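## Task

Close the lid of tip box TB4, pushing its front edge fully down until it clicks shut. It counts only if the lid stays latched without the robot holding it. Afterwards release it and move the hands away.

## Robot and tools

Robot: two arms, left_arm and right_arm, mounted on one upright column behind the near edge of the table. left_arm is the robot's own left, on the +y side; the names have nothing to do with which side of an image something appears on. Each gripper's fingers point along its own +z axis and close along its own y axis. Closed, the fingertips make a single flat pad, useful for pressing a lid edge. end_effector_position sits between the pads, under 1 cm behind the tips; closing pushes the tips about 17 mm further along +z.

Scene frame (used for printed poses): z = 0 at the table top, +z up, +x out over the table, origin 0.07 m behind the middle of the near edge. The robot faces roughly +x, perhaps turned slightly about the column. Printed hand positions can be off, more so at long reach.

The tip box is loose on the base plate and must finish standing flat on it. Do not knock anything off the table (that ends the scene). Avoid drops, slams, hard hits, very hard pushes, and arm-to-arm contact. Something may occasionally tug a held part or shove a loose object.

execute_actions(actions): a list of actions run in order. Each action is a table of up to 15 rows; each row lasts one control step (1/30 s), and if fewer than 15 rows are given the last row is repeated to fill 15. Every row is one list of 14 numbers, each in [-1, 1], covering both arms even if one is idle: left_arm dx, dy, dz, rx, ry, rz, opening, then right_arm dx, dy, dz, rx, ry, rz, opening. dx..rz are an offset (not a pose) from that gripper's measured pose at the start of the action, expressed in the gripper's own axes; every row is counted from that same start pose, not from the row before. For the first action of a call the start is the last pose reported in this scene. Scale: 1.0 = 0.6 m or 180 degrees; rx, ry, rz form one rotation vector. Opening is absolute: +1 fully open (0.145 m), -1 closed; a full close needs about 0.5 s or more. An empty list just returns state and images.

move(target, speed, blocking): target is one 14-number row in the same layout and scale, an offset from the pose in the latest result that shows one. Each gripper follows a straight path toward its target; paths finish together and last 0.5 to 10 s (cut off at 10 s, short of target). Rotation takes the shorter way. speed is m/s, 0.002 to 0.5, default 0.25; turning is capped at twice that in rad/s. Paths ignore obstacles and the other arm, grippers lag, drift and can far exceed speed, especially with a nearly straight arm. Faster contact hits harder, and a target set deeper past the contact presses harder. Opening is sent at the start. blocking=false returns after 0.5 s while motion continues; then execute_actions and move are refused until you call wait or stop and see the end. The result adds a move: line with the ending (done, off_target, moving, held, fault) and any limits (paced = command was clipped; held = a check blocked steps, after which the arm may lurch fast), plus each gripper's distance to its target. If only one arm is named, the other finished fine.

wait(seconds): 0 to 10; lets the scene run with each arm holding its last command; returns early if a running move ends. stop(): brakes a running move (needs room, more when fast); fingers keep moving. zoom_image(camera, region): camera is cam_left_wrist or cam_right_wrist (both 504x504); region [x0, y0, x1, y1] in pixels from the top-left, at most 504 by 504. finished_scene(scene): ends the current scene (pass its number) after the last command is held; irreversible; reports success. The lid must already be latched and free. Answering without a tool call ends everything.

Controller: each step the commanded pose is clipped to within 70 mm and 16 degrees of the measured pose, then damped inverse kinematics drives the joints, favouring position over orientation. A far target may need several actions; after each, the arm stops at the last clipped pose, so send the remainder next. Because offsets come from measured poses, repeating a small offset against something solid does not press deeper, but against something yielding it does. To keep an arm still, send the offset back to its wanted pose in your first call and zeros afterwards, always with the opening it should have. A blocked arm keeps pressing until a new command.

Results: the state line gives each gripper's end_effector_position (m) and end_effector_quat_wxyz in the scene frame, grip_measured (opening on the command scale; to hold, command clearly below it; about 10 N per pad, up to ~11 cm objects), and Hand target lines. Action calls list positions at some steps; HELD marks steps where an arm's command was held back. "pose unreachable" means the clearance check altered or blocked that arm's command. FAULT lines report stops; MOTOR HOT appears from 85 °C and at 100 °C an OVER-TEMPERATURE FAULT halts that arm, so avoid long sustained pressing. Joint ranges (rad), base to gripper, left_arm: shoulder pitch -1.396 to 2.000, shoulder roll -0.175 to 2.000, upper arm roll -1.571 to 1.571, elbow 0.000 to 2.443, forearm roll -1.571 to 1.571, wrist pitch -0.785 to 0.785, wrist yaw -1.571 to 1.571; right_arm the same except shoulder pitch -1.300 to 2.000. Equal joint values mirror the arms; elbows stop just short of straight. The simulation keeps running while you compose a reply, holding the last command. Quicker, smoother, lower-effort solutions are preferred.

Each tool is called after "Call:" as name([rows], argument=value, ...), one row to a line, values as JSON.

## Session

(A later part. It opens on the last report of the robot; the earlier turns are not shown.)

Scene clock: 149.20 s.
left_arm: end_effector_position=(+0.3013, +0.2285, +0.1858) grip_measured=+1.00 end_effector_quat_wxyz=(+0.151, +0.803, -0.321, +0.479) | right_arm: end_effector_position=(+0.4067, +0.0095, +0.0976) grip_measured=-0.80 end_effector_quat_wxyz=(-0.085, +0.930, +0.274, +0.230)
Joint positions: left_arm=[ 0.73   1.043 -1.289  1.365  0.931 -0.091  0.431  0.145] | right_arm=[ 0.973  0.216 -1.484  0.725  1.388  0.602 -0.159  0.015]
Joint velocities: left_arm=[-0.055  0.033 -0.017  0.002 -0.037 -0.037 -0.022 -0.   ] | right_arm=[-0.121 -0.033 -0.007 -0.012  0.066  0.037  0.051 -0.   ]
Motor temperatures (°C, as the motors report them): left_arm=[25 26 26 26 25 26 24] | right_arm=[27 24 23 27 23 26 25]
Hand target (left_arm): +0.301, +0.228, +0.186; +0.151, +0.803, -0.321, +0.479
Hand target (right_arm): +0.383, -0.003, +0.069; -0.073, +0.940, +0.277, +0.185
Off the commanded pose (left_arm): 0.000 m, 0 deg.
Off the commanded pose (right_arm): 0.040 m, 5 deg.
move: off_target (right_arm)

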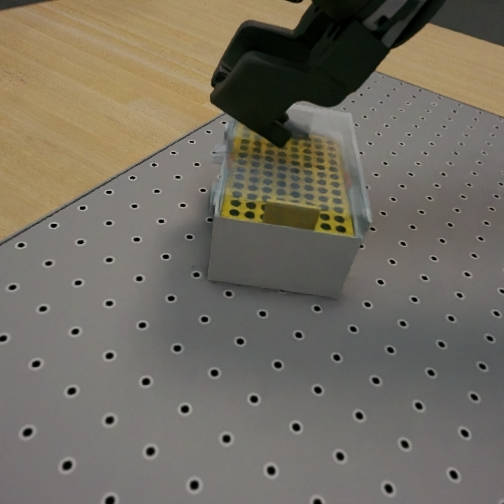

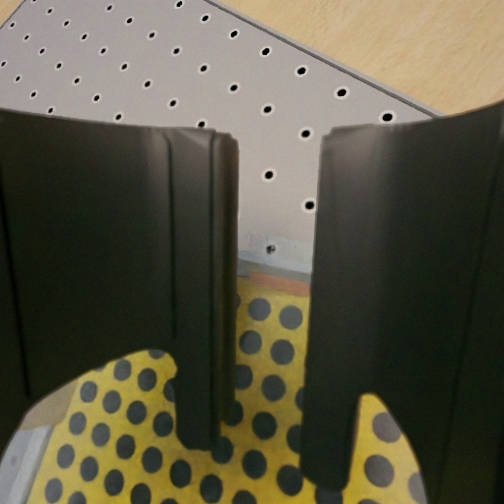

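Call:
move(target=[0,0,0,0,0,0,1,0.015,0,-0.025,0,0,0,-0.8], speed=0.04)

Call:
move(target=[0,0,0,0,0,0,1,0.038,0,0.017,0,-0.03,0,-0.8], speed=0.05)

Call:
zoom_image(camera="cam_left_wrist", region=[150,50,400,300])

Scene clock: 155.10 s.
left_arm: end_effector_position=(+0.3013, +0.2285, +0.1858) grip_measured=+1.00 end_effector_quat_wxyz=(+0.151, +0.803, -0.321, +0.479) | right_arm: end_effector_position=(+0.4075, +0.0101, +0.1145) grip_measured=-0.80 end_effector_quat_wxyz=(-0.087, +0.930, +0.274, +0.230)
Joint positions: left_arm=[ 0.73   1.043 -1.289  1.365  0.931 -0.091  0.431  0.145] | right_arm=[ 0.999  0.26  -1.466  0.821  1.427  0.646 -0.214  0.015]
Joint velocities: left_arm=[-0.011  0.011 -0.002 -0.007 -0.037 -0.007  0.022 -0.   ] | right_arm=[ 0.077  0.011 -0.007 -0.032 -0.022 -0.022 -0.081 -0.   ]
Motor temperatures (°C, as the motors report them): left_arm=[25 26 26 26 25 26 24] | right_arm=[26 24 23 27 23 26 25]
Hand target (left_arm): +0.301, +0.228, +0.186; +0.151, +0.803, -0.321, +0.479
Hand target (right_arm): +0.408, +0.010, +0.115; -0.086, +0.930, +0.273, +0.230
Off the commanded pose (left_arm): 0.000 m, 0 deg.
Off the commanded pose (right_arm): 0.001 m, 0 deg.
move: done

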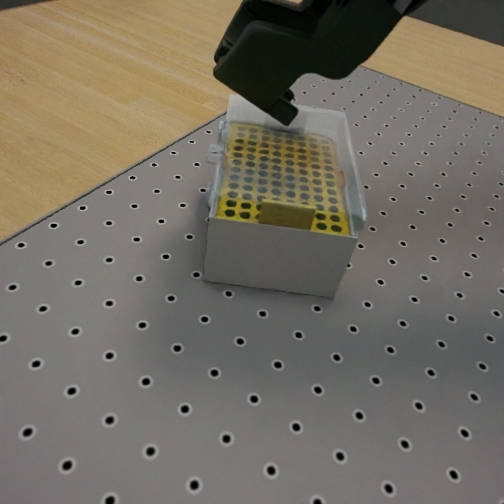

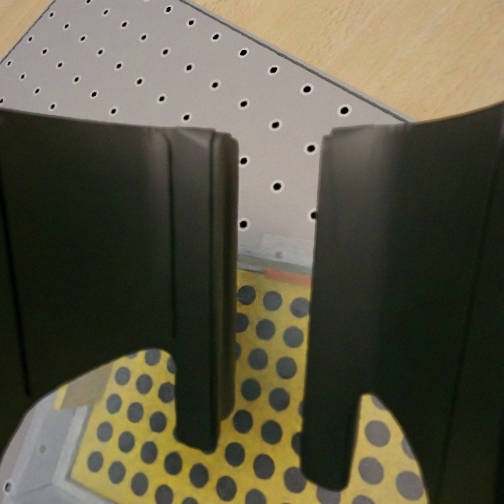

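Scene clock: 156.33 s.
left_arm: end_effector_position=(+0.3013, +0.2285, +0.1858) grip_measured=+1.00 end_effector_quat_wxyz=(+0.151, +0.803, -0.321, +0.479) | right_arm: end_effector_position=(+0.4296, +0.0240, +0.1177) grip_measured=-0.80 end_effector_quat_wxyz=(-0.075, +0.939, +0.276, +0.189)
Joint positions: left_arm=[ 0.73   1.043 -1.289  1.365  0.931 -0.091  0.431  0.145] | right_arm=[ 1.101  0.008 -1.558  0.36   1.382  0.728  0.042  0.015]
Joint velocities: left_arm=[-0.011 -0.055  0.012 -0.002 -0.007 -0.037  0.037  0.   ] | right_arm=[ 0.011  0.033 -0.007  0.002  0.007  0.051  0.037 -0.   ]
Motor temperatures (°C, as the motors report them): left_arm=[25 26 26 26 25 26 24] | right_arm=[27 24 23 27 23 26 25]
Hand target (left_arm): +0.301, +0.228, +0.186; +0.151, +0.803, -0.321, +0.479
Hand target (right_arm): +0.429, +0.023, +0.117; -0.074, +0.939, +0.278, +0.187
Off the commanded pose (left_arm): 0.000 m, 0 deg.
Off the commanded pose (right_arm): 0.002 m, 0 deg.
move: done

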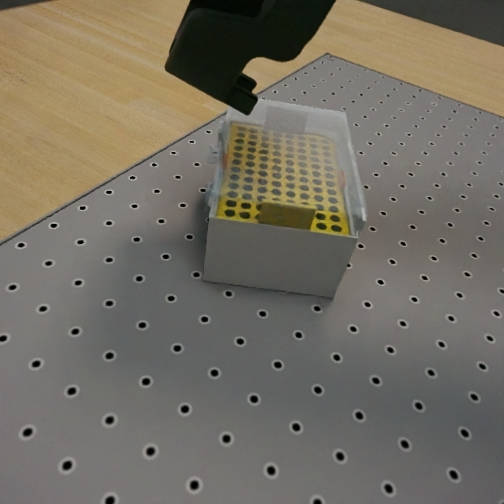

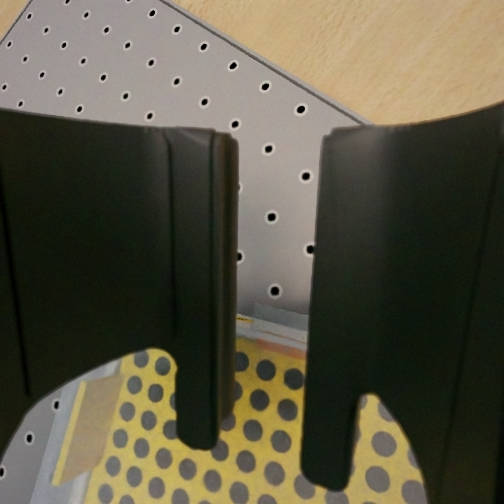

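Region (150, 50, 400, 300) of cam_left_wrist's 504x504 image, scaled by 2.016, with more detail than that image has.

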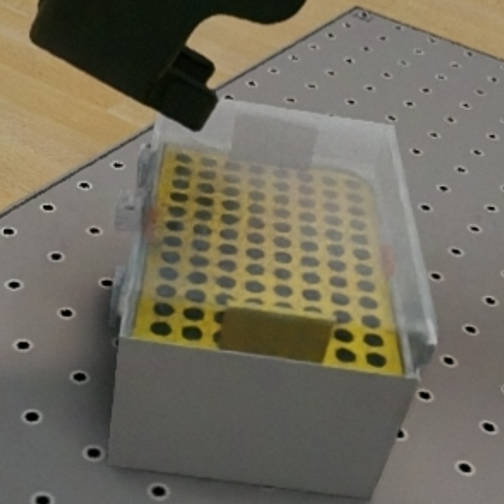

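Call:
move(target=[0,0,0,0,0,0,1,-0.03,0.006,0.085,0,0,0,-0.8], speed=0.02)

Call:
zoom_image(camera="cam_left_wrist", region=[150,50,400,300])

Scene clock: 165.83 s.
left_arm: end_effector_position=(+0.3013, +0.2285, +0.1858) grip_measured=+1.00 end_effector_quat_wxyz=(+0.151, +0.803, -0.321, +0.479) | right_arm: end_effector_position=(+0.4421, +0.0328, +0.0854) grip_measured=-0.80 end_effector_quat_wxyz=(-0.081, +0.908, +0.259, +0.319)
Joint positions: left_arm=[ 0.73   1.043 -1.289  1.365  0.931 -0.091  0.431  0.145] | right_arm=[ 0.965 -0.157 -1.575  0.03   1.311  0.298  0.121  0.015]
Joint velocities: left_arm=[-0.033 -0.055 -0.012 -0.012 -0.007 -0.037  0.037  0.   ] | right_arm=[ 0.011  0.011 -0.012  0.002 -0.007  0.007  0.066  0.   ]
Motor temperatures (°C, as the motors report them): left_arm=[25 26 26 26 25 26 23] | right_arm=[27 24 23 27 23 26 25]
Hand target (left_arm): +0.301, +0.228, +0.186; +0.151, +0.803, -0.321, +0.479
Hand target (right_arm): +0.429, +0.023, +0.068; -0.065, +0.917, +0.262, +0.294
Off the commanded pose (left_arm): 0.000 m, 0 deg.
Off the commanded pose (right_arm): 0.025 m, 15 deg.
elbow stopped short (right arm): the move would have taken joint 4 (elbow) straighter than the controller allows; a more bent joint 4 avoids this.
joint sent to its limit (right arm) — the command would take joint 3 (upper arm roll) past its lower limit, so that joint was sent only as far as its limit.
move: off_target (right_arm); limits=paced

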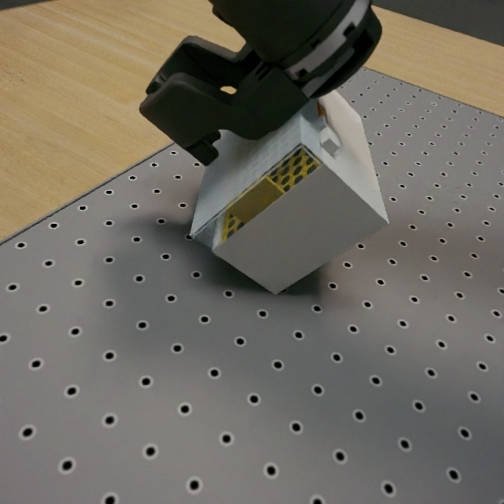

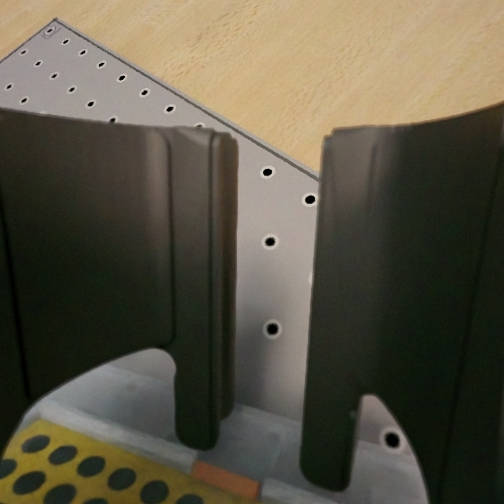

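Region (150, 50, 400, 300) of cam_left_wrist's 504x504 image, scaled by 2.016, with more detail than that image has.

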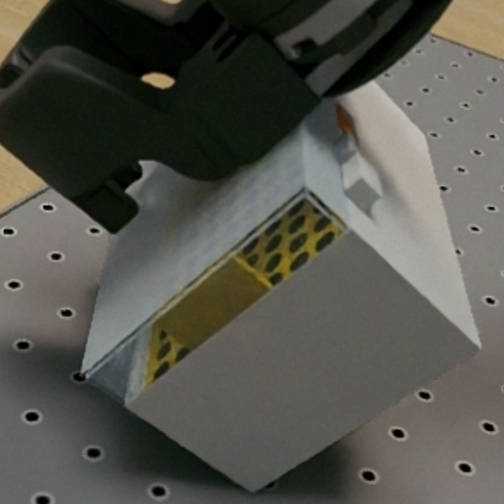

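Call:
move(target=[0,0,0,0,0,0,1,0.005,0,-0.06,0,-0.05,0,-0.8], speed=0.015)

Scene clock: 176.00 s.
left_arm: end_effector_position=(+0.3013, +0.2285, +0.1858) grip_measured=+1.00 end_effector_quat_wxyz=(+0.151, +0.803, -0.321, +0.479) | right_arm: end_effector_position=(+0.4246, +0.0240, +0.1139) grip_measured=-0.80 end_effector_quat_wxyz=(-0.064, +0.931, +0.262, +0.247)
Joint positions: left_arm=[ 0.73   1.043 -1.289  1.365  0.931 -0.091  0.431  0.145] | right_arm=[ 1.049  0.125 -1.558  0.625  1.482  0.594 -0.208  0.015]
Joint velocities: left_arm=[-0.011  0.033 -0.002 -0.007  0.007  0.037 -0.037  0.   ] | right_arm=[-0.055 -0.011 -0.002  0.007 -0.007 -0.007  0.066 -0.   ]
Motor temperatures (°C, as the motors report them): left_arm=[25 26 26 26 25 26 23] | right_arm=[27 24 23 27 23 26 25]
Hand target (left_arm): +0.301, +0.228, +0.186; +0.151, +0.803, -0.321, +0.479
Hand target (right_arm): +0.425, +0.023, +0.115; -0.062, +0.931, +0.261, +0.246
Off the commanded pose (left_arm): 0.000 m, 0 deg.
Off the commanded pose (right_arm): 0.002 m, 1 deg.
move: done

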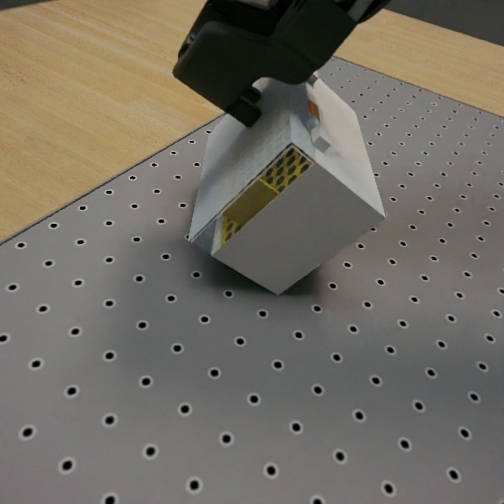

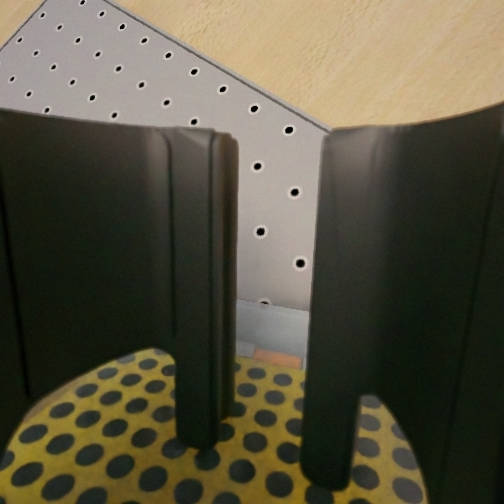

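Call:
move(target=[0,0,0,0,0,0,1,-0.036,0,-0.02,0,0,0,-0.8], speed=0.012)

Scene clock: 183.83 s.
left_arm: end_effector_position=(+0.3013, +0.2285, +0.1858) grip_measured=+1.00 end_effector_quat_wxyz=(+0.151, +0.803, -0.321, +0.479) | right_arm: end_effector_position=(+0.4044, +0.0121, +0.1152) grip_measured=-0.80 end_effector_quat_wxyz=(-0.065, +0.930, +0.263, +0.247)
Joint positions: left_arm=[ 0.73   1.043 -1.289  1.365  0.931 -0.091  0.431  0.145] | right_arm=[ 1.022  0.266 -1.558  0.885  1.544  0.578 -0.346  0.015]
Joint velocities: left_arm=[ 0.033 -0.011 -0.002 -0.002  0.007  0.022  0.007 -0.   ] | right_arm=[ 0.033  0.033 -0.022 -0.002 -0.095 -0.007 -0.051 -0.   ]
Motor temperatures (°C, as the motors report them): left_arm=[25 26 26 26 25 26 23] | right_arm=[28 24 23 27 23 26 25]
Hand target (left_arm): +0.301, +0.228, +0.186; +0.151, +0.803, -0.321, +0.479
Hand target (right_arm): +0.403, +0.011, +0.113; -0.064, +0.931, +0.261, +0.246
Off the commanded pose (left_arm): 0.000 m, 0 deg.
Off the commanded pose (right_arm): 0.002 m, 0 deg.
move: done

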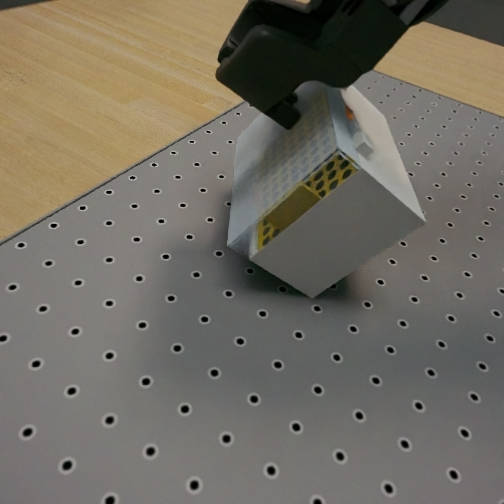

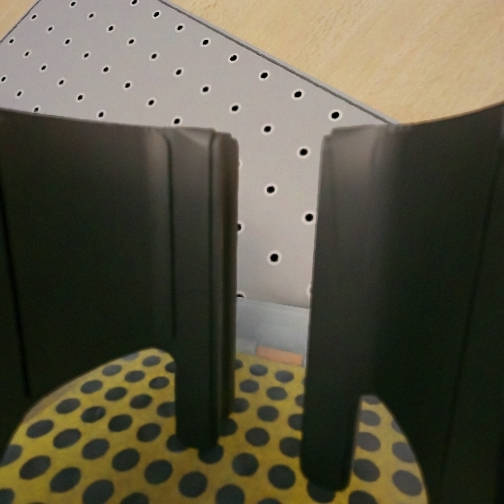

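Call:
move(target=[0,0,0,0,0,0,1,-0.012,0,-0.025,0,0,0,-0.8], speed=0.012)

Scene clock: 189.43 s.
left_arm: end_effector_position=(+0.3013, +0.2285, +0.1858) grip_measured=+1.00 end_effector_quat_wxyz=(+0.151, +0.803, -0.321, +0.479) | right_arm: end_effector_position=(+0.3940, +0.0063, +0.1261) grip_measured=-0.80 end_effector_quat_wxyz=(-0.067, +0.929, +0.264, +0.250)
Joint positions: left_arm=[ 0.73   1.043 -1.289  1.365  0.931 -0.091  0.431  0.145] | right_arm=[ 1.01   0.35  -1.522  1.045  1.564  0.596 -0.432  0.015]
Joint velocities: left_arm=[-0.055  0.033  0.002 -0.002 -0.051 -0.007 -0.051 -0.   ] | right_arm=[-0.121 -0.033  0.007 -0.007  0.007 -0.007 -0.007  0.   ]
Motor temperatures (°C, as the motors report them): left_arm=[25 26 26 26 25 26 23] | right_arm=[28 24 23 27 23 26 25]
Hand target (left_arm): +0.301, +0.228, +0.186; +0.151, +0.803, -0.321, +0.479
Hand target (right_arm): +0.393, +0.005, +0.124; -0.065, +0.930, +0.263, +0.247
Off the commanded pose (left_arm): 0.000 m, 0 deg.
Off the commanded pose (right_arm): 0.002 m, 0 deg.
joint sent to its limit (right arm) — the command would take joint 5 (forearm roll) past its upper limit, so that joint was sent only as far as its limit.
move: done

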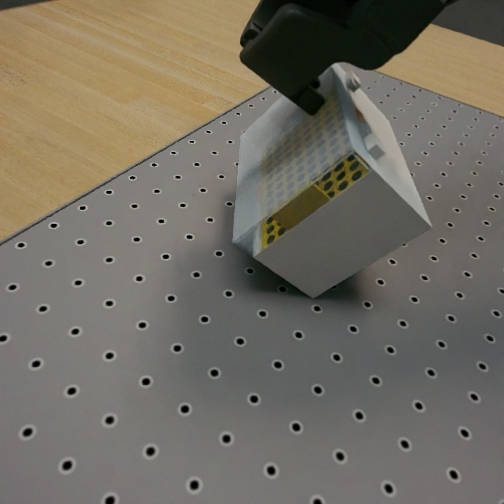

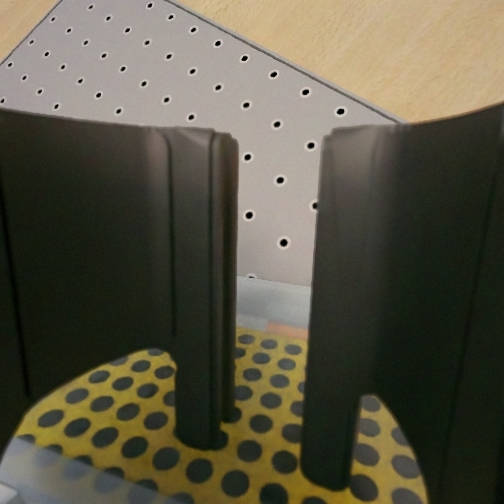

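Call:
move(target=[0,0,0,0,0,0,1,-0.017,0,-0.02,0,0.02,0,-0.8], speed=0.012)

Scene clock: 195.67 s.
left_arm: end_effector_position=(+0.3013, +0.2285, +0.1858) grip_measured=+1.00 end_effector_quat_wxyz=(+0.151, +0.803, -0.321, +0.479) | right_arm: end_effector_position=(+0.3823, -0.0000, +0.1332) grip_measured=-0.80 end_effector_quat_wxyz=(-0.078, +0.920, +0.262, +0.279)
Joint positions: left_arm=[ 0.73   1.043 -1.289  1.365  0.931 -0.091  0.431  0.145] | right_arm=[ 0.98   0.448 -1.522  1.213  1.558  0.518 -0.49   0.015]
Joint velocities: left_arm=[ 0.011 -0.033 -0.012  0.002 -0.007  0.081  0.051 -0.   ] | right_arm=[-0.055  0.055 -0.007  0.007 -0.037 -0.051  0.007 -0.   ]
Motor temperatures (°C, as the motors report them): left_arm=[25 26 26 26 25 26 23] | right_arm=[28 24 23 27 23 26 25]
Hand target (left_arm): +0.301, +0.228, +0.186; +0.151, +0.803, -0.321, +0.479
Hand target (right_arm): +0.381, -0.001, +0.131; -0.076, +0.921, +0.262, +0.279
Off the commanded pose (left_arm): 0.000 m, 0 deg.
Off the commanded pose (right_arm): 0.002 m, 0 deg.
move: done

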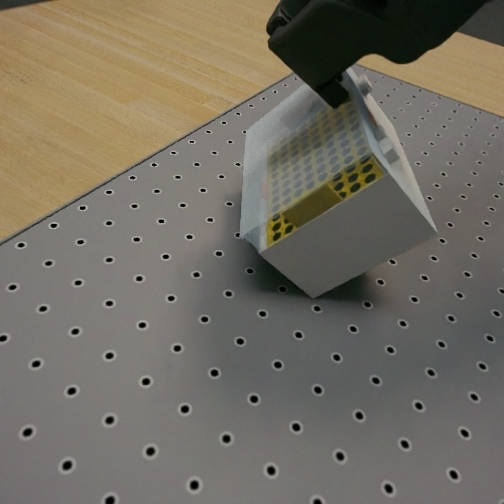

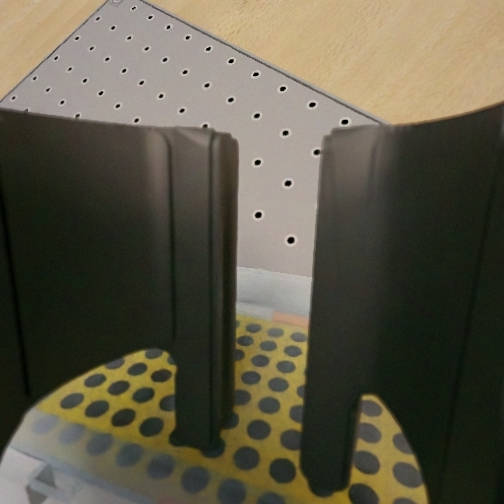

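Call:
move(target=[0,0,0,0,0,0,1,-0.028,0,-0.02,0,0,0,-0.8], speed=0.015)

Scene clock: 200.20 s.
left_arm: end_effector_position=(+0.3013, +0.2285, +0.1858) grip_measured=+1.00 end_effector_quat_wxyz=(+0.151, +0.803, -0.321, +0.479) | right_arm: end_effector_position=(+0.3648, -0.0105, +0.1342) grip_measured=-0.80 end_effector_quat_wxyz=(-0.079, +0.920, +0.265, +0.279)
Joint positions: left_arm=[ 0.73   1.043 -1.289  1.365  0.931 -0.091  0.431  0.145] | right_arm=[ 0.95   0.528 -1.521  1.345  1.564  0.504 -0.544  0.015]
Joint velocities: left_arm=[-0.011 -0.055 -0.012 -0.002  0.007 -0.007  0.007  0.   ] | right_arm=[ 0.055  0.011  0.012  0.002 -0.066 -0.022 -0.007 -0.   ]
Motor temperatures (°C, as the motors report them): left_arm=[25 26 26 26 25 26 23] | right_arm=[27 24 23 27 23 26 25]
Hand target (left_arm): +0.301, +0.228, +0.186; +0.151, +0.803, -0.321, +0.479
Hand target (right_arm): +0.365, -0.011, +0.134; -0.078, +0.920, +0.262, +0.279
Off the commanded pose (left_arm): 0.000 m, 0 deg.
Off the commanded pose (right_arm): 0.001 m, 0 deg.
joint sent to its limit (right arm) — the command would take joint 5 (forearm roll) past its upper limit, so that joint was sent only as far as its limit.
move: done

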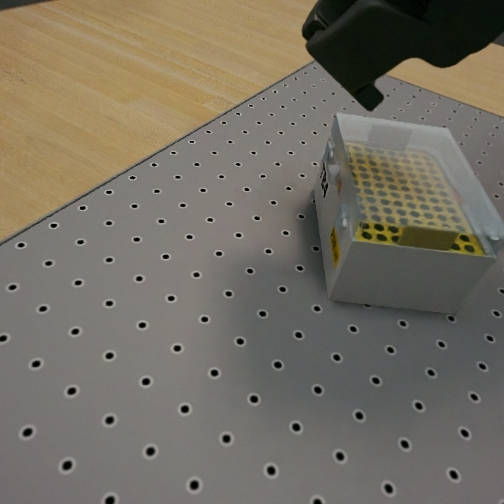

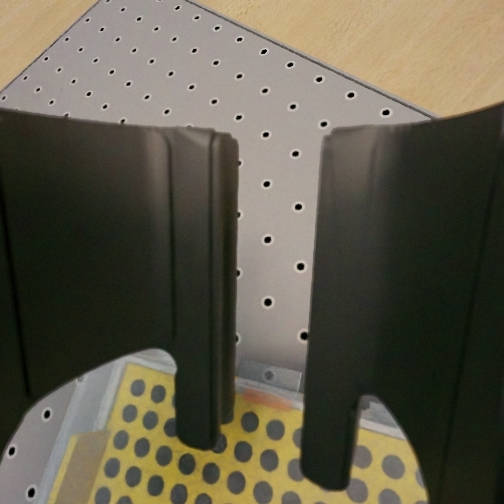

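Call:
zoom_image(camera="cam_left_wrist", region=[290,100,420,290])

Region (290, 100, 420, 290) of cam_left_wrist's 504x504 image, scaled by 2.653, with more detail than that image has; it fills the left 345 columns of this view, and the rest is white.

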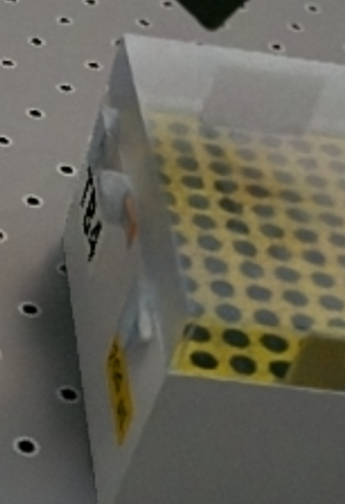

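Call:
move(target=[-0.025,-0.04,0.17,-0.08,0,0,1,0.02,0,-0.03,0,0,0,-0.8], speed=0.15)

Scene clock: 213.57 s.
left_arm: end_effector_position=(+0.3806, +0.1944, +0.1260) grip_measured=+1.00 end_effector_quat_wxyz=(+0.216, +0.790, -0.370, +0.438) | right_arm: end_effector_position=(+0.3656, -0.0092, +0.1566) grip_measured=-0.80 end_effector_quat_wxyz=(-0.080, +0.919, +0.266, +0.280)
Joint positions: left_arm=[ 0.952  0.226 -1.324  0.021  0.903 -0.364  1.043  0.145] | right_arm=[ 0.936  0.554 -1.413  1.424  1.564  0.598 -0.599  0.015]
Joint velocities: left_arm=[-0.011 -0.033  0.007 -0.002 -0.037  0.022  0.022 -0.   ] | right_arm=[ 0.033  0.033 -0.007  0.007 -0.022 -0.037  0.007  0.   ]
Motor temperatures (°C, as the motors report them): left_arm=[26 26 26 26 25 26 23] | right_arm=[27 24 24 27 23 26 25]
Hand target (left_arm): +0.379, +0.194, +0.125; +0.218, +0.790, -0.372, +0.436
Hand target (right_arm): +0.365, -0.010, +0.156; -0.078, +0.920, +0.265, +0.278
Off the commanded pose (left_arm): 0.003 m, 4 deg.
Off the commanded pose (right_arm): 0.002 m, 0 deg.
elbow stopped short (left arm): the move would have taken joint 4 (elbow) straighter than the controller allows; a more bent joint 4 avoids this.
joint sent to its limit (right arm) — the command would take joint 5 (forearm roll) past its upper limit, so that joint was sent only as far as its limit.
move: off_target (left_arm)

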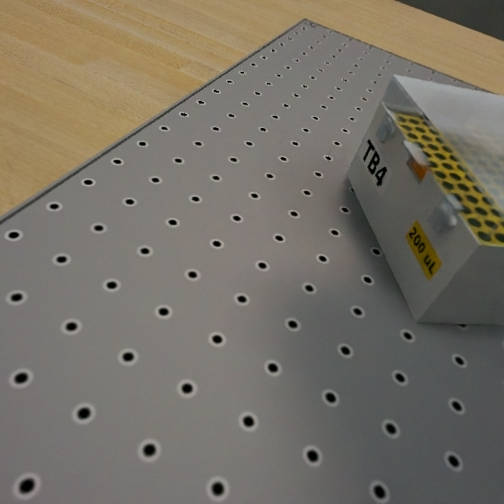

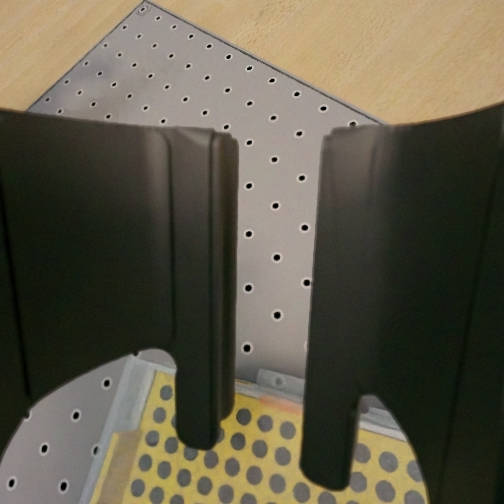

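Call:
zoom_image(camera="cam_left_wrist", region=[364,70,504,260])

Region (364, 70, 504, 260) of cam_left_wrist's 504x504 image, scaled by 2.653, with more detail than that image has; it fills the left 371 columns of this view, and the rest is white.

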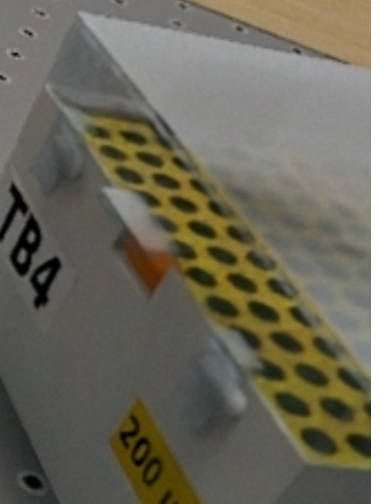

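Call:
move(target=[0,-0.02,-0.1,0,0,0,1,-0.035,0,0.066,0,-0.03,0,-0.8], speed=0.06)

Scene clock: 229.47 s.
left_arm: end_effector_position=(+0.3589, +0.2441, +0.1554) grip_measured=+1.00 end_effector_quat_wxyz=(+0.214, +0.791, -0.368, +0.439) | right_arm: end_effector_position=(+0.3721, -0.0068, +0.1150) grip_measured=-0.80 end_effector_quat_wxyz=(-0.067, +0.930, +0.267, +0.242)
Joint positions: left_arm=[ 0.934  0.581 -1.325  0.478  0.915 -0.243  0.99   0.145] | right_arm=[ 0.927  0.428 -1.473  1.168  1.524  0.598 -0.478  0.015]
Joint velocities: left_arm=[-0.033  0.011 -0.002  0.007  0.022 -0.051 -0.022  0.   ] | right_arm=[-0.011 -0.055 -0.002 -0.032 -0.081  0.007  0.037  0.   ]
Motor temperatures (°C, as the motors report them): left_arm=[27 26 25 26 25 26 24] | right_arm=[27 24 24 27 23 26 25]
Hand target (left_arm): +0.359, +0.242, +0.156; +0.218, +0.791, -0.368, +0.438
Hand target (right_arm): +0.370, -0.007, +0.112; -0.067, +0.931, +0.270, +0.237
Off the commanded pose (left_arm): 0.003 m, 0 deg.
Off the commanded pose (right_arm): 0.004 m, 1 deg.
move: off_target (right_arm)

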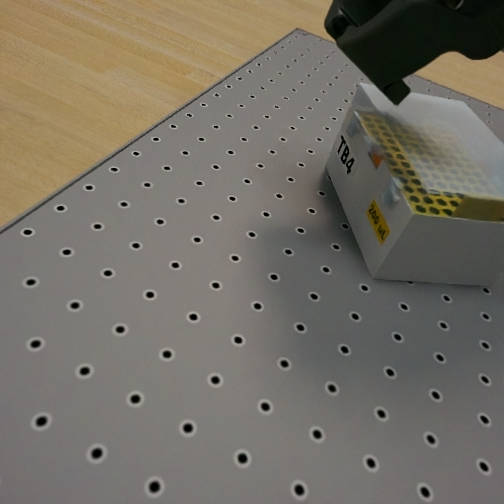

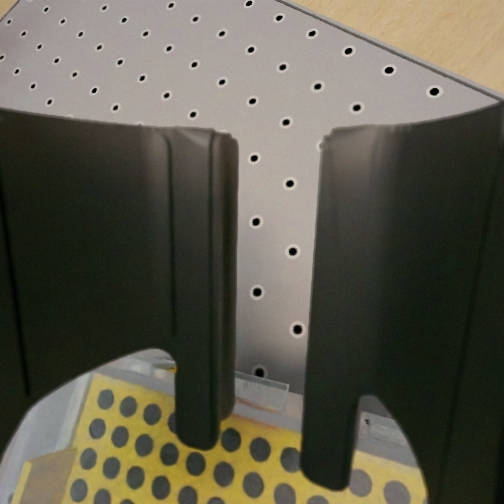

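Call:
move(target=[0,0,0,0,0,0,1,-0.015,0,-0.008,0,0,0,-0.8], speed=0.03)

Call:
move(target=[0,0,0,0,0,0,1,-0.055,0,0.045,0,0,0,-0.8], speed=0.02)

Call:
zoom_image(camera="cam_left_wrist", region=[304,40,504,240])

Scene clock: 234.87 s.
left_arm: end_effector_position=(+0.3589, +0.2441, +0.1554) grip_measured=+1.00 end_effector_quat_wxyz=(+0.214, +0.791, -0.368, +0.439) | right_arm: end_effector_position=(+0.3641, -0.0116, +0.1158) grip_measured=-0.80 end_effector_quat_wxyz=(-0.068, +0.930, +0.269, +0.242)
Joint positions: left_arm=[ 0.934  0.581 -1.325  0.478  0.915 -0.243  0.99   0.145] | right_arm=[ 0.912  0.467 -1.473  1.233  1.531  0.591 -0.503  0.015]
Joint velocities: left_arm=[ 0.033 -0.033  0.012  0.007  0.022 -0.022  0.007  0.   ] | right_arm=[-0.055 -0.077 -0.002 -0.017  0.066  0.007 -0.007 -0.   ]
Motor temperatures (°C, as the motors report them): left_arm=[27 26 25 26 25 26 24] | right_arm=[27 24 24 27 23 26 25]
Hand target (left_arm): +0.359, +0.244, +0.155; +0.214, +0.791, -0.368, +0.439
Hand target (right_arm): +0.363, -0.012, +0.115; -0.067, +0.930, +0.267, +0.242
Off the commanded pose (left_arm): 0.000 m, 0 deg.
Off the commanded pose (right_arm): 0.001 m, 0 deg.
move: done

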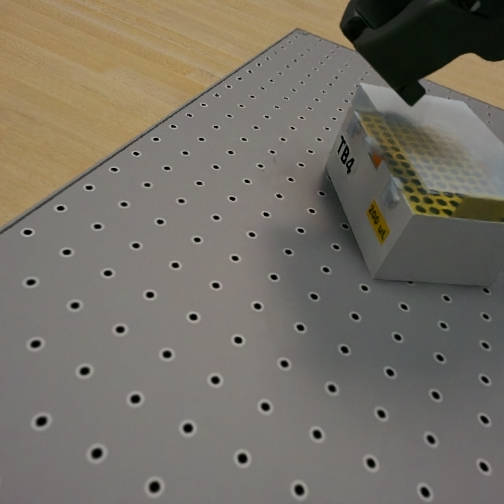

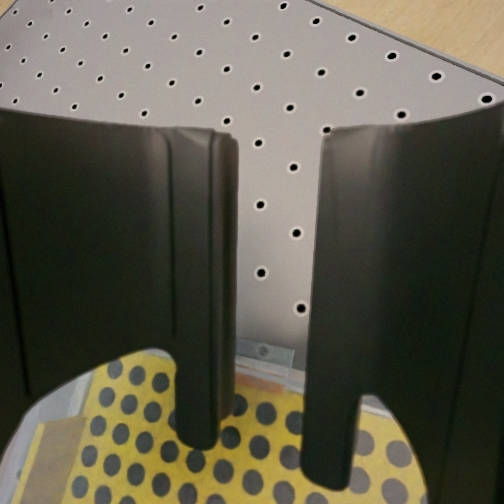

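Scene clock: 237.23 s.
left_arm: end_effector_position=(+0.3589, +0.2441, +0.1554) grip_measured=+1.00 end_effector_quat_wxyz=(+0.214, +0.791, -0.368, +0.439) | right_arm: end_effector_position=(+0.3716, -0.0098, +0.1007) grip_measured=-0.80 end_effector_quat_wxyz=(-0.079, +0.918, +0.260, +0.290)
Joint positions: left_arm=[ 0.934  0.581 -1.325  0.478  0.915 -0.243  0.99   0.145] | right_arm=[ 0.852  0.446 -1.474  1.161  1.416  0.444 -0.43   0.015]
Joint velocities: left_arm=[-0.055  0.033 -0.002 -0.007  0.037 -0.037 -0.081 -0.   ] | right_arm=[-0.011 -0.011 -0.022  0.007 -0.037 -0.081  0.022  0.   ]
Motor temperatures (°C, as the motors report them): left_arm=[27 26 25 26 25 26 24] | right_arm=[27 24 24 27 23 26 25]
Hand target (left_arm): +0.359, +0.244, +0.155; +0.214, +0.791, -0.368, +0.439
Hand target (right_arm): +0.350, -0.021, +0.077; -0.068, +0.929, +0.271, +0.242
Off the commanded pose (left_arm): 0.000 m, 0 deg.
Off the commanded pose (right_arm): 0.034 m, 6 deg.
move: off_target (right_arm)

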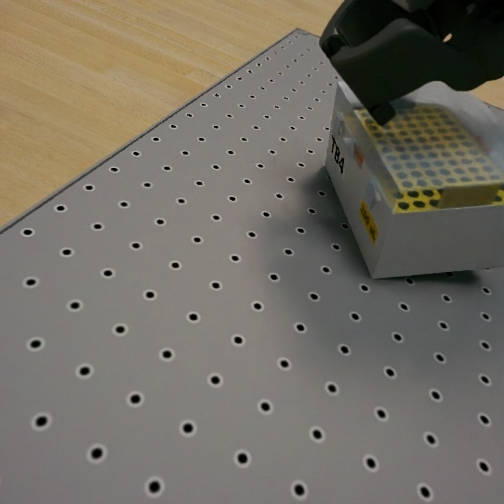

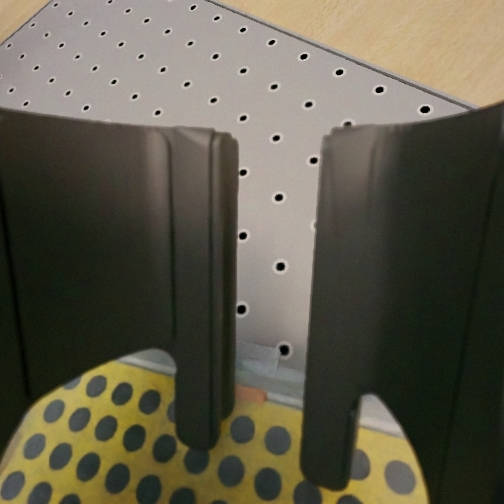

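Region (304, 40, 504, 240) of cam_left_wrist's 504x504 image, scaled by 2.520, with more detail than that image has.

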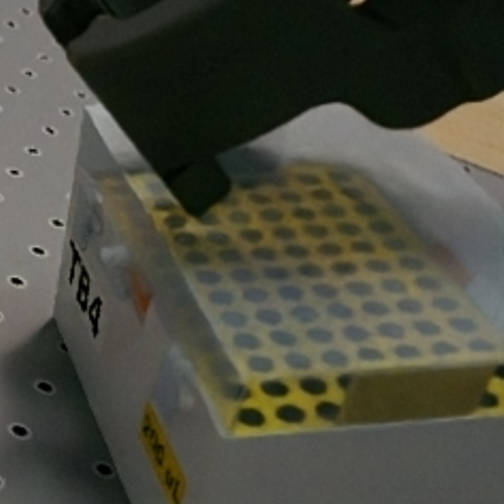

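Call:
move(target=[0,0,0,0,0,0,1,-0.005,0,-0.02,0,-0.04,0,-0.8], speed=0.02)

Call:
zoom_image(camera="cam_left_wrist", region=[304,40,504,240])

Scene clock: 244.80 s.
left_arm: end_effector_position=(+0.3589, +0.2441, +0.1554) grip_measured=+1.00 end_effector_quat_wxyz=(+0.214, +0.791, -0.368, +0.439) | right_arm: end_effector_position=(+0.3632, -0.0138, +0.1079) grip_measured=-0.80 end_effector_quat_wxyz=(-0.065, +0.934, +0.263, +0.231)
Joint positions: left_arm=[ 0.934  0.581 -1.325  0.478  0.915 -0.243  0.99   0.145] | right_arm=[ 0.901  0.452 -1.472  1.195  1.533  0.595 -0.492  0.015]
Joint velocities: left_arm=[ 0.011  0.033 -0.012 -0.012 -0.051 -0.007 -0.022  0.   ] | right_arm=[-0.077  0.011  0.012  0.002  0.037 -0.037 -0.007 -0.   ]
Motor temperatures (°C, as the motors report them): left_arm=[27 26 25 26 25 26 24] | right_arm=[27 24 24 27 23 26 25]
Hand target (left_arm): +0.359, +0.244, +0.155; +0.214, +0.791, -0.368, +0.439
Hand target (right_arm): +0.364, -0.015, +0.109; -0.063, +0.934, +0.263, +0.231
Off the commanded pose (left_arm): 0.000 m, 0 deg.
Off the commanded pose (right_arm): 0.001 m, 0 deg.
move: done

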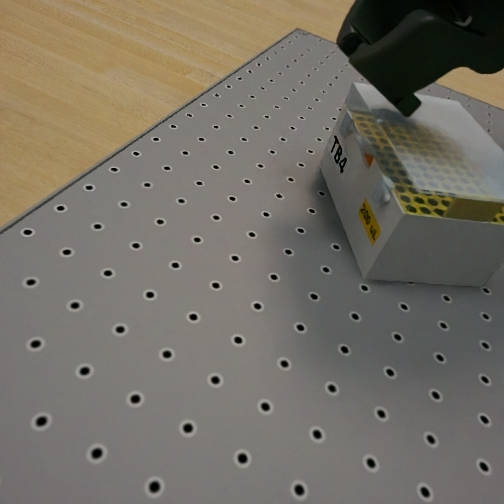

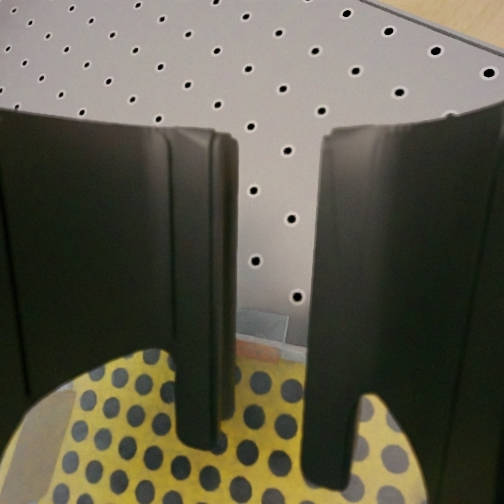

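Region (304, 40, 504, 240) of cam_left_wrist's 504x504 image, scaled by 2.520, with more detail than that image has.

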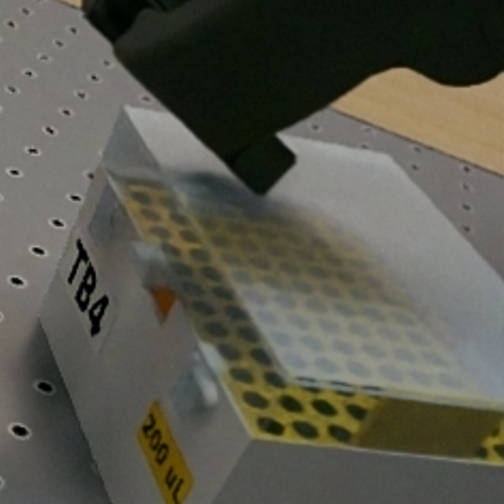

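Call:
move(target=[0,0,0,0,0,0,1,-0.012,0,0.045,0,-0.07,0,-0.8], speed=0.03)

Call:
zoom_image(camera="cam_left_wrist", region=[304,40,504,240])

Scene clock: 254.27 s.
left_arm: end_effector_position=(+0.3589, +0.2441, +0.1554) grip_measured=+1.00 end_effector_quat_wxyz=(+0.214, +0.791, -0.368, +0.439) | right_arm: end_effector_position=(+0.3828, -0.0037, +0.0963) grip_measured=-0.80 end_effector_quat_wxyz=(-0.043, +0.950, +0.265, +0.160)
Joint positions: left_arm=[ 0.934  0.581 -1.325  0.478  0.915 -0.243  0.99   0.145] | right_arm=[ 0.991  0.248 -1.512  0.834  1.559  0.759 -0.356  0.015]
Joint velocities: left_arm=[-0.011 -0.011 -0.002  0.002  0.051 -0.007 -0.037  0.   ] | right_arm=[-0.011 -0.121  0.002 -0.007 -0.066 -0.022 -0.007 -0.   ]
Motor temperatures (°C, as the motors report them): left_arm=[27 26 25 26 25 26 23] | right_arm=[27 24 24 27 23 26 25]
Hand target (left_arm): +0.359, +0.244, +0.155; +0.214, +0.791, -0.368, +0.439
Hand target (right_arm): +0.369, -0.011, +0.081; -0.037, +0.953, +0.269, +0.133
Off the commanded pose (left_arm): 0.000 m, 0 deg.
Off the commanded pose (right_arm): 0.022 m, 4 deg.
joint sent to its limit (right arm) — the command would take joint 5 (forearm roll) past its upper limit and joint 6 (wrist pitch) past its upper limit, so those joints were sent only as far as their limits.
move: off_target (right_arm)

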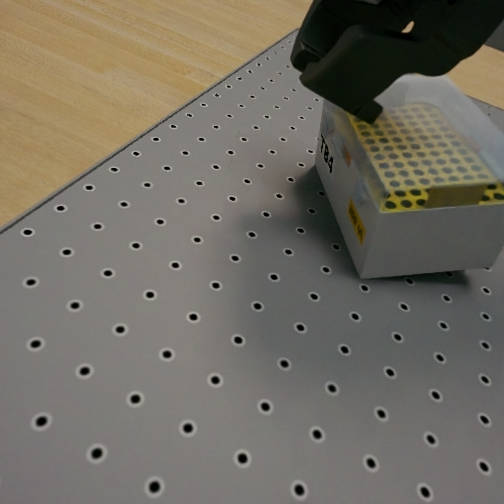

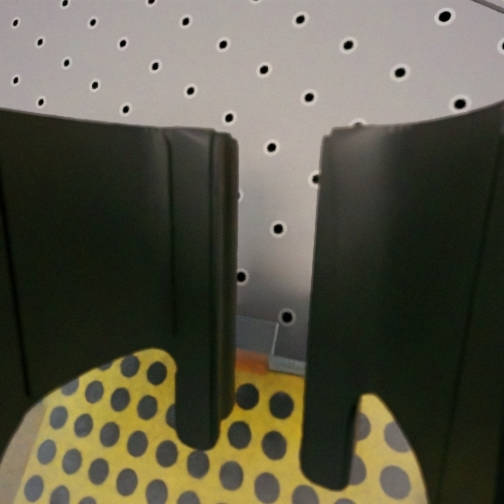

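Region (304, 40, 504, 240) of cam_left_wrist's 504x504 image, scaled by 2.520, with more detail than that image has.

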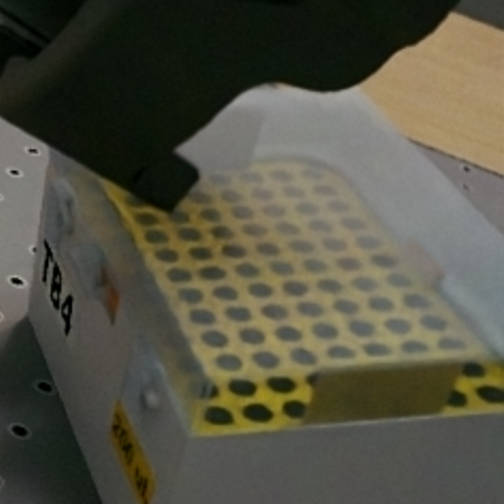

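Call:
move(target=[0,0,0,0,0,0,1,-0.012,0,-0.03,0,0,0,-0.8], speed=0.02)

Call:
move(target=[0,0.04,0.06,0,0,0,1,-0.05,0.25,-0.15,0,0.05,0,-0.8], speed=0.15)

Call:
zoom_image(camera="cam_left_wrist", region=[240,60,440,260])

Scene clock: 261.40 s.
left_arm: end_effector_position=(+0.3589, +0.2441, +0.1554) grip_measured=+1.00 end_effector_quat_wxyz=(+0.214, +0.791, -0.368, +0.439) | right_arm: end_effector_position=(+0.3729, -0.0093, +0.1116) grip_measured=-0.80 end_effector_quat_wxyz=(-0.049, +0.946, +0.269, +0.176)
Joint positions: left_arm=[ 0.934  0.581 -1.325  0.478  0.915 -0.243  0.99   0.145] | right_arm=[ 0.954  0.358 -1.432  1.046  1.565  0.772 -0.468  0.015]
Joint velocities: left_arm=[ 0.033 -0.011 -0.002  0.002 -0.007  0.022 -0.022 -0.   ] | right_arm=[ 0.121 -0.121  0.002  0.012 -0.022  0.022  0.007  0.   ]
Motor temperatures (°C, as the motors report them): left_arm=[27 26 25 26 25 26 23] | right_arm=[27 24 24 27 23 26 25]
Hand target (left_arm): +0.359, +0.244, +0.155; +0.214, +0.791, -0.368, +0.439
Hand target (right_arm): +0.372, -0.010, +0.110; -0.048, +0.947, +0.268, +0.173
Off the commanded pose (left_arm): 0.000 m, 0 deg.
Off the commanded pose (right_arm): 0.001 m, 2 deg.
joint sent to its limit (right arm) — the command would take joint 5 (forearm roll) past its upper limit and joint 6 (wrist pitch) past its upper limit, so those joints were sent only as far as their limits.
move: done

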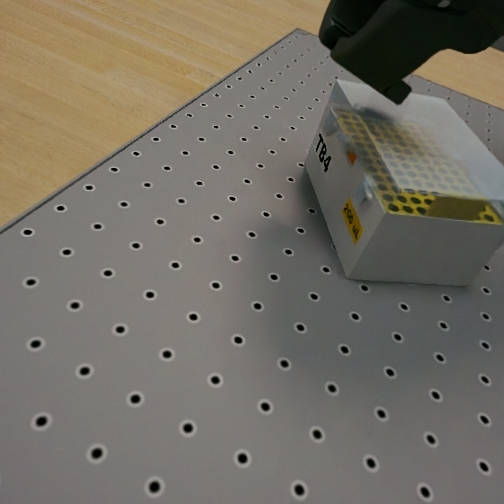

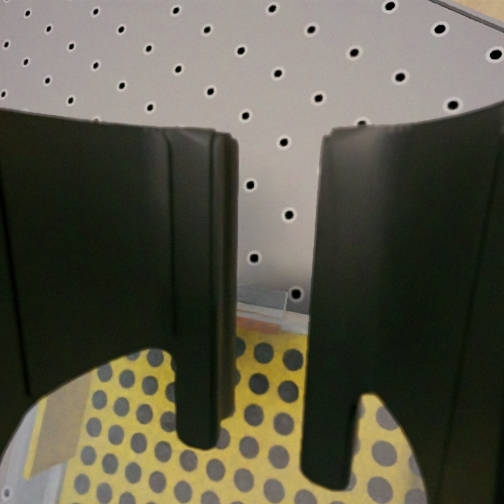

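Scene clock: 263.00 s.
left_arm: end_effector_position=(+0.3604, +0.2047, +0.1398) grip_measured=+1.00 end_effector_quat_wxyz=(+0.216, +0.789, -0.368, +0.442) | right_arm: end_effector_position=(+0.4013, -0.1686, +0.1864) grip_measured=-0.80 end_effector_quat_wxyz=(-0.070, +0.929, +0.264, +0.250)
Joint positions: left_arm=[ 0.88   0.547 -1.325  0.594  0.884 -0.211  0.843  0.145] | right_arm=[ 1.074  0.984 -1.439  1.325  1.342  0.705  0.029  0.015]
Joint velocities: left_arm=[-0.033  0.033 -0.002 -0.002  0.066 -0.051  0.037  0.   ] | right_arm=[-0.011  0.033 -0.007  0.002 -0.007 -0.007 -0.066 -0.   ]
Motor temperatures (°C, as the motors report them): left_arm=[27 26 25 26 25 26 23] | right_arm=[27 24 24 27 23 26 25]
Hand target (left_arm): +0.359, +0.205, +0.137; +0.215, +0.791, -0.367, +0.439
Hand target (right_arm): +0.400, -0.169, +0.185; -0.072, +0.929, +0.265, +0.248
Off the commanded pose (left_arm): 0.003 m, 0 deg.
Off the commanded pose (right_arm): 0.002 m, 0 deg.
move: done

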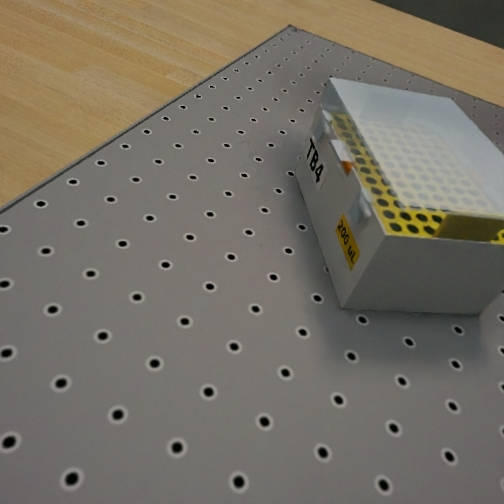

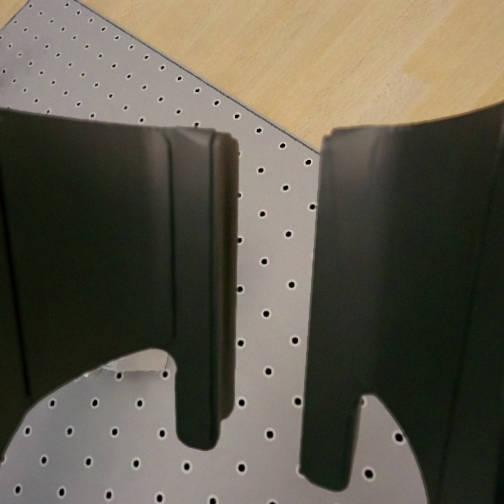

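Region (240, 60, 440, 260) of cam_left_wrist's 504x504 image, scaled by 2.520, with more detail than that image has.

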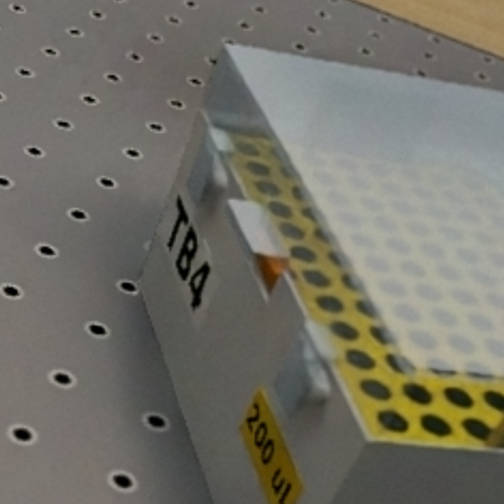

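Call:
finished_scene(scene=1)

The scene is finished: the task was done.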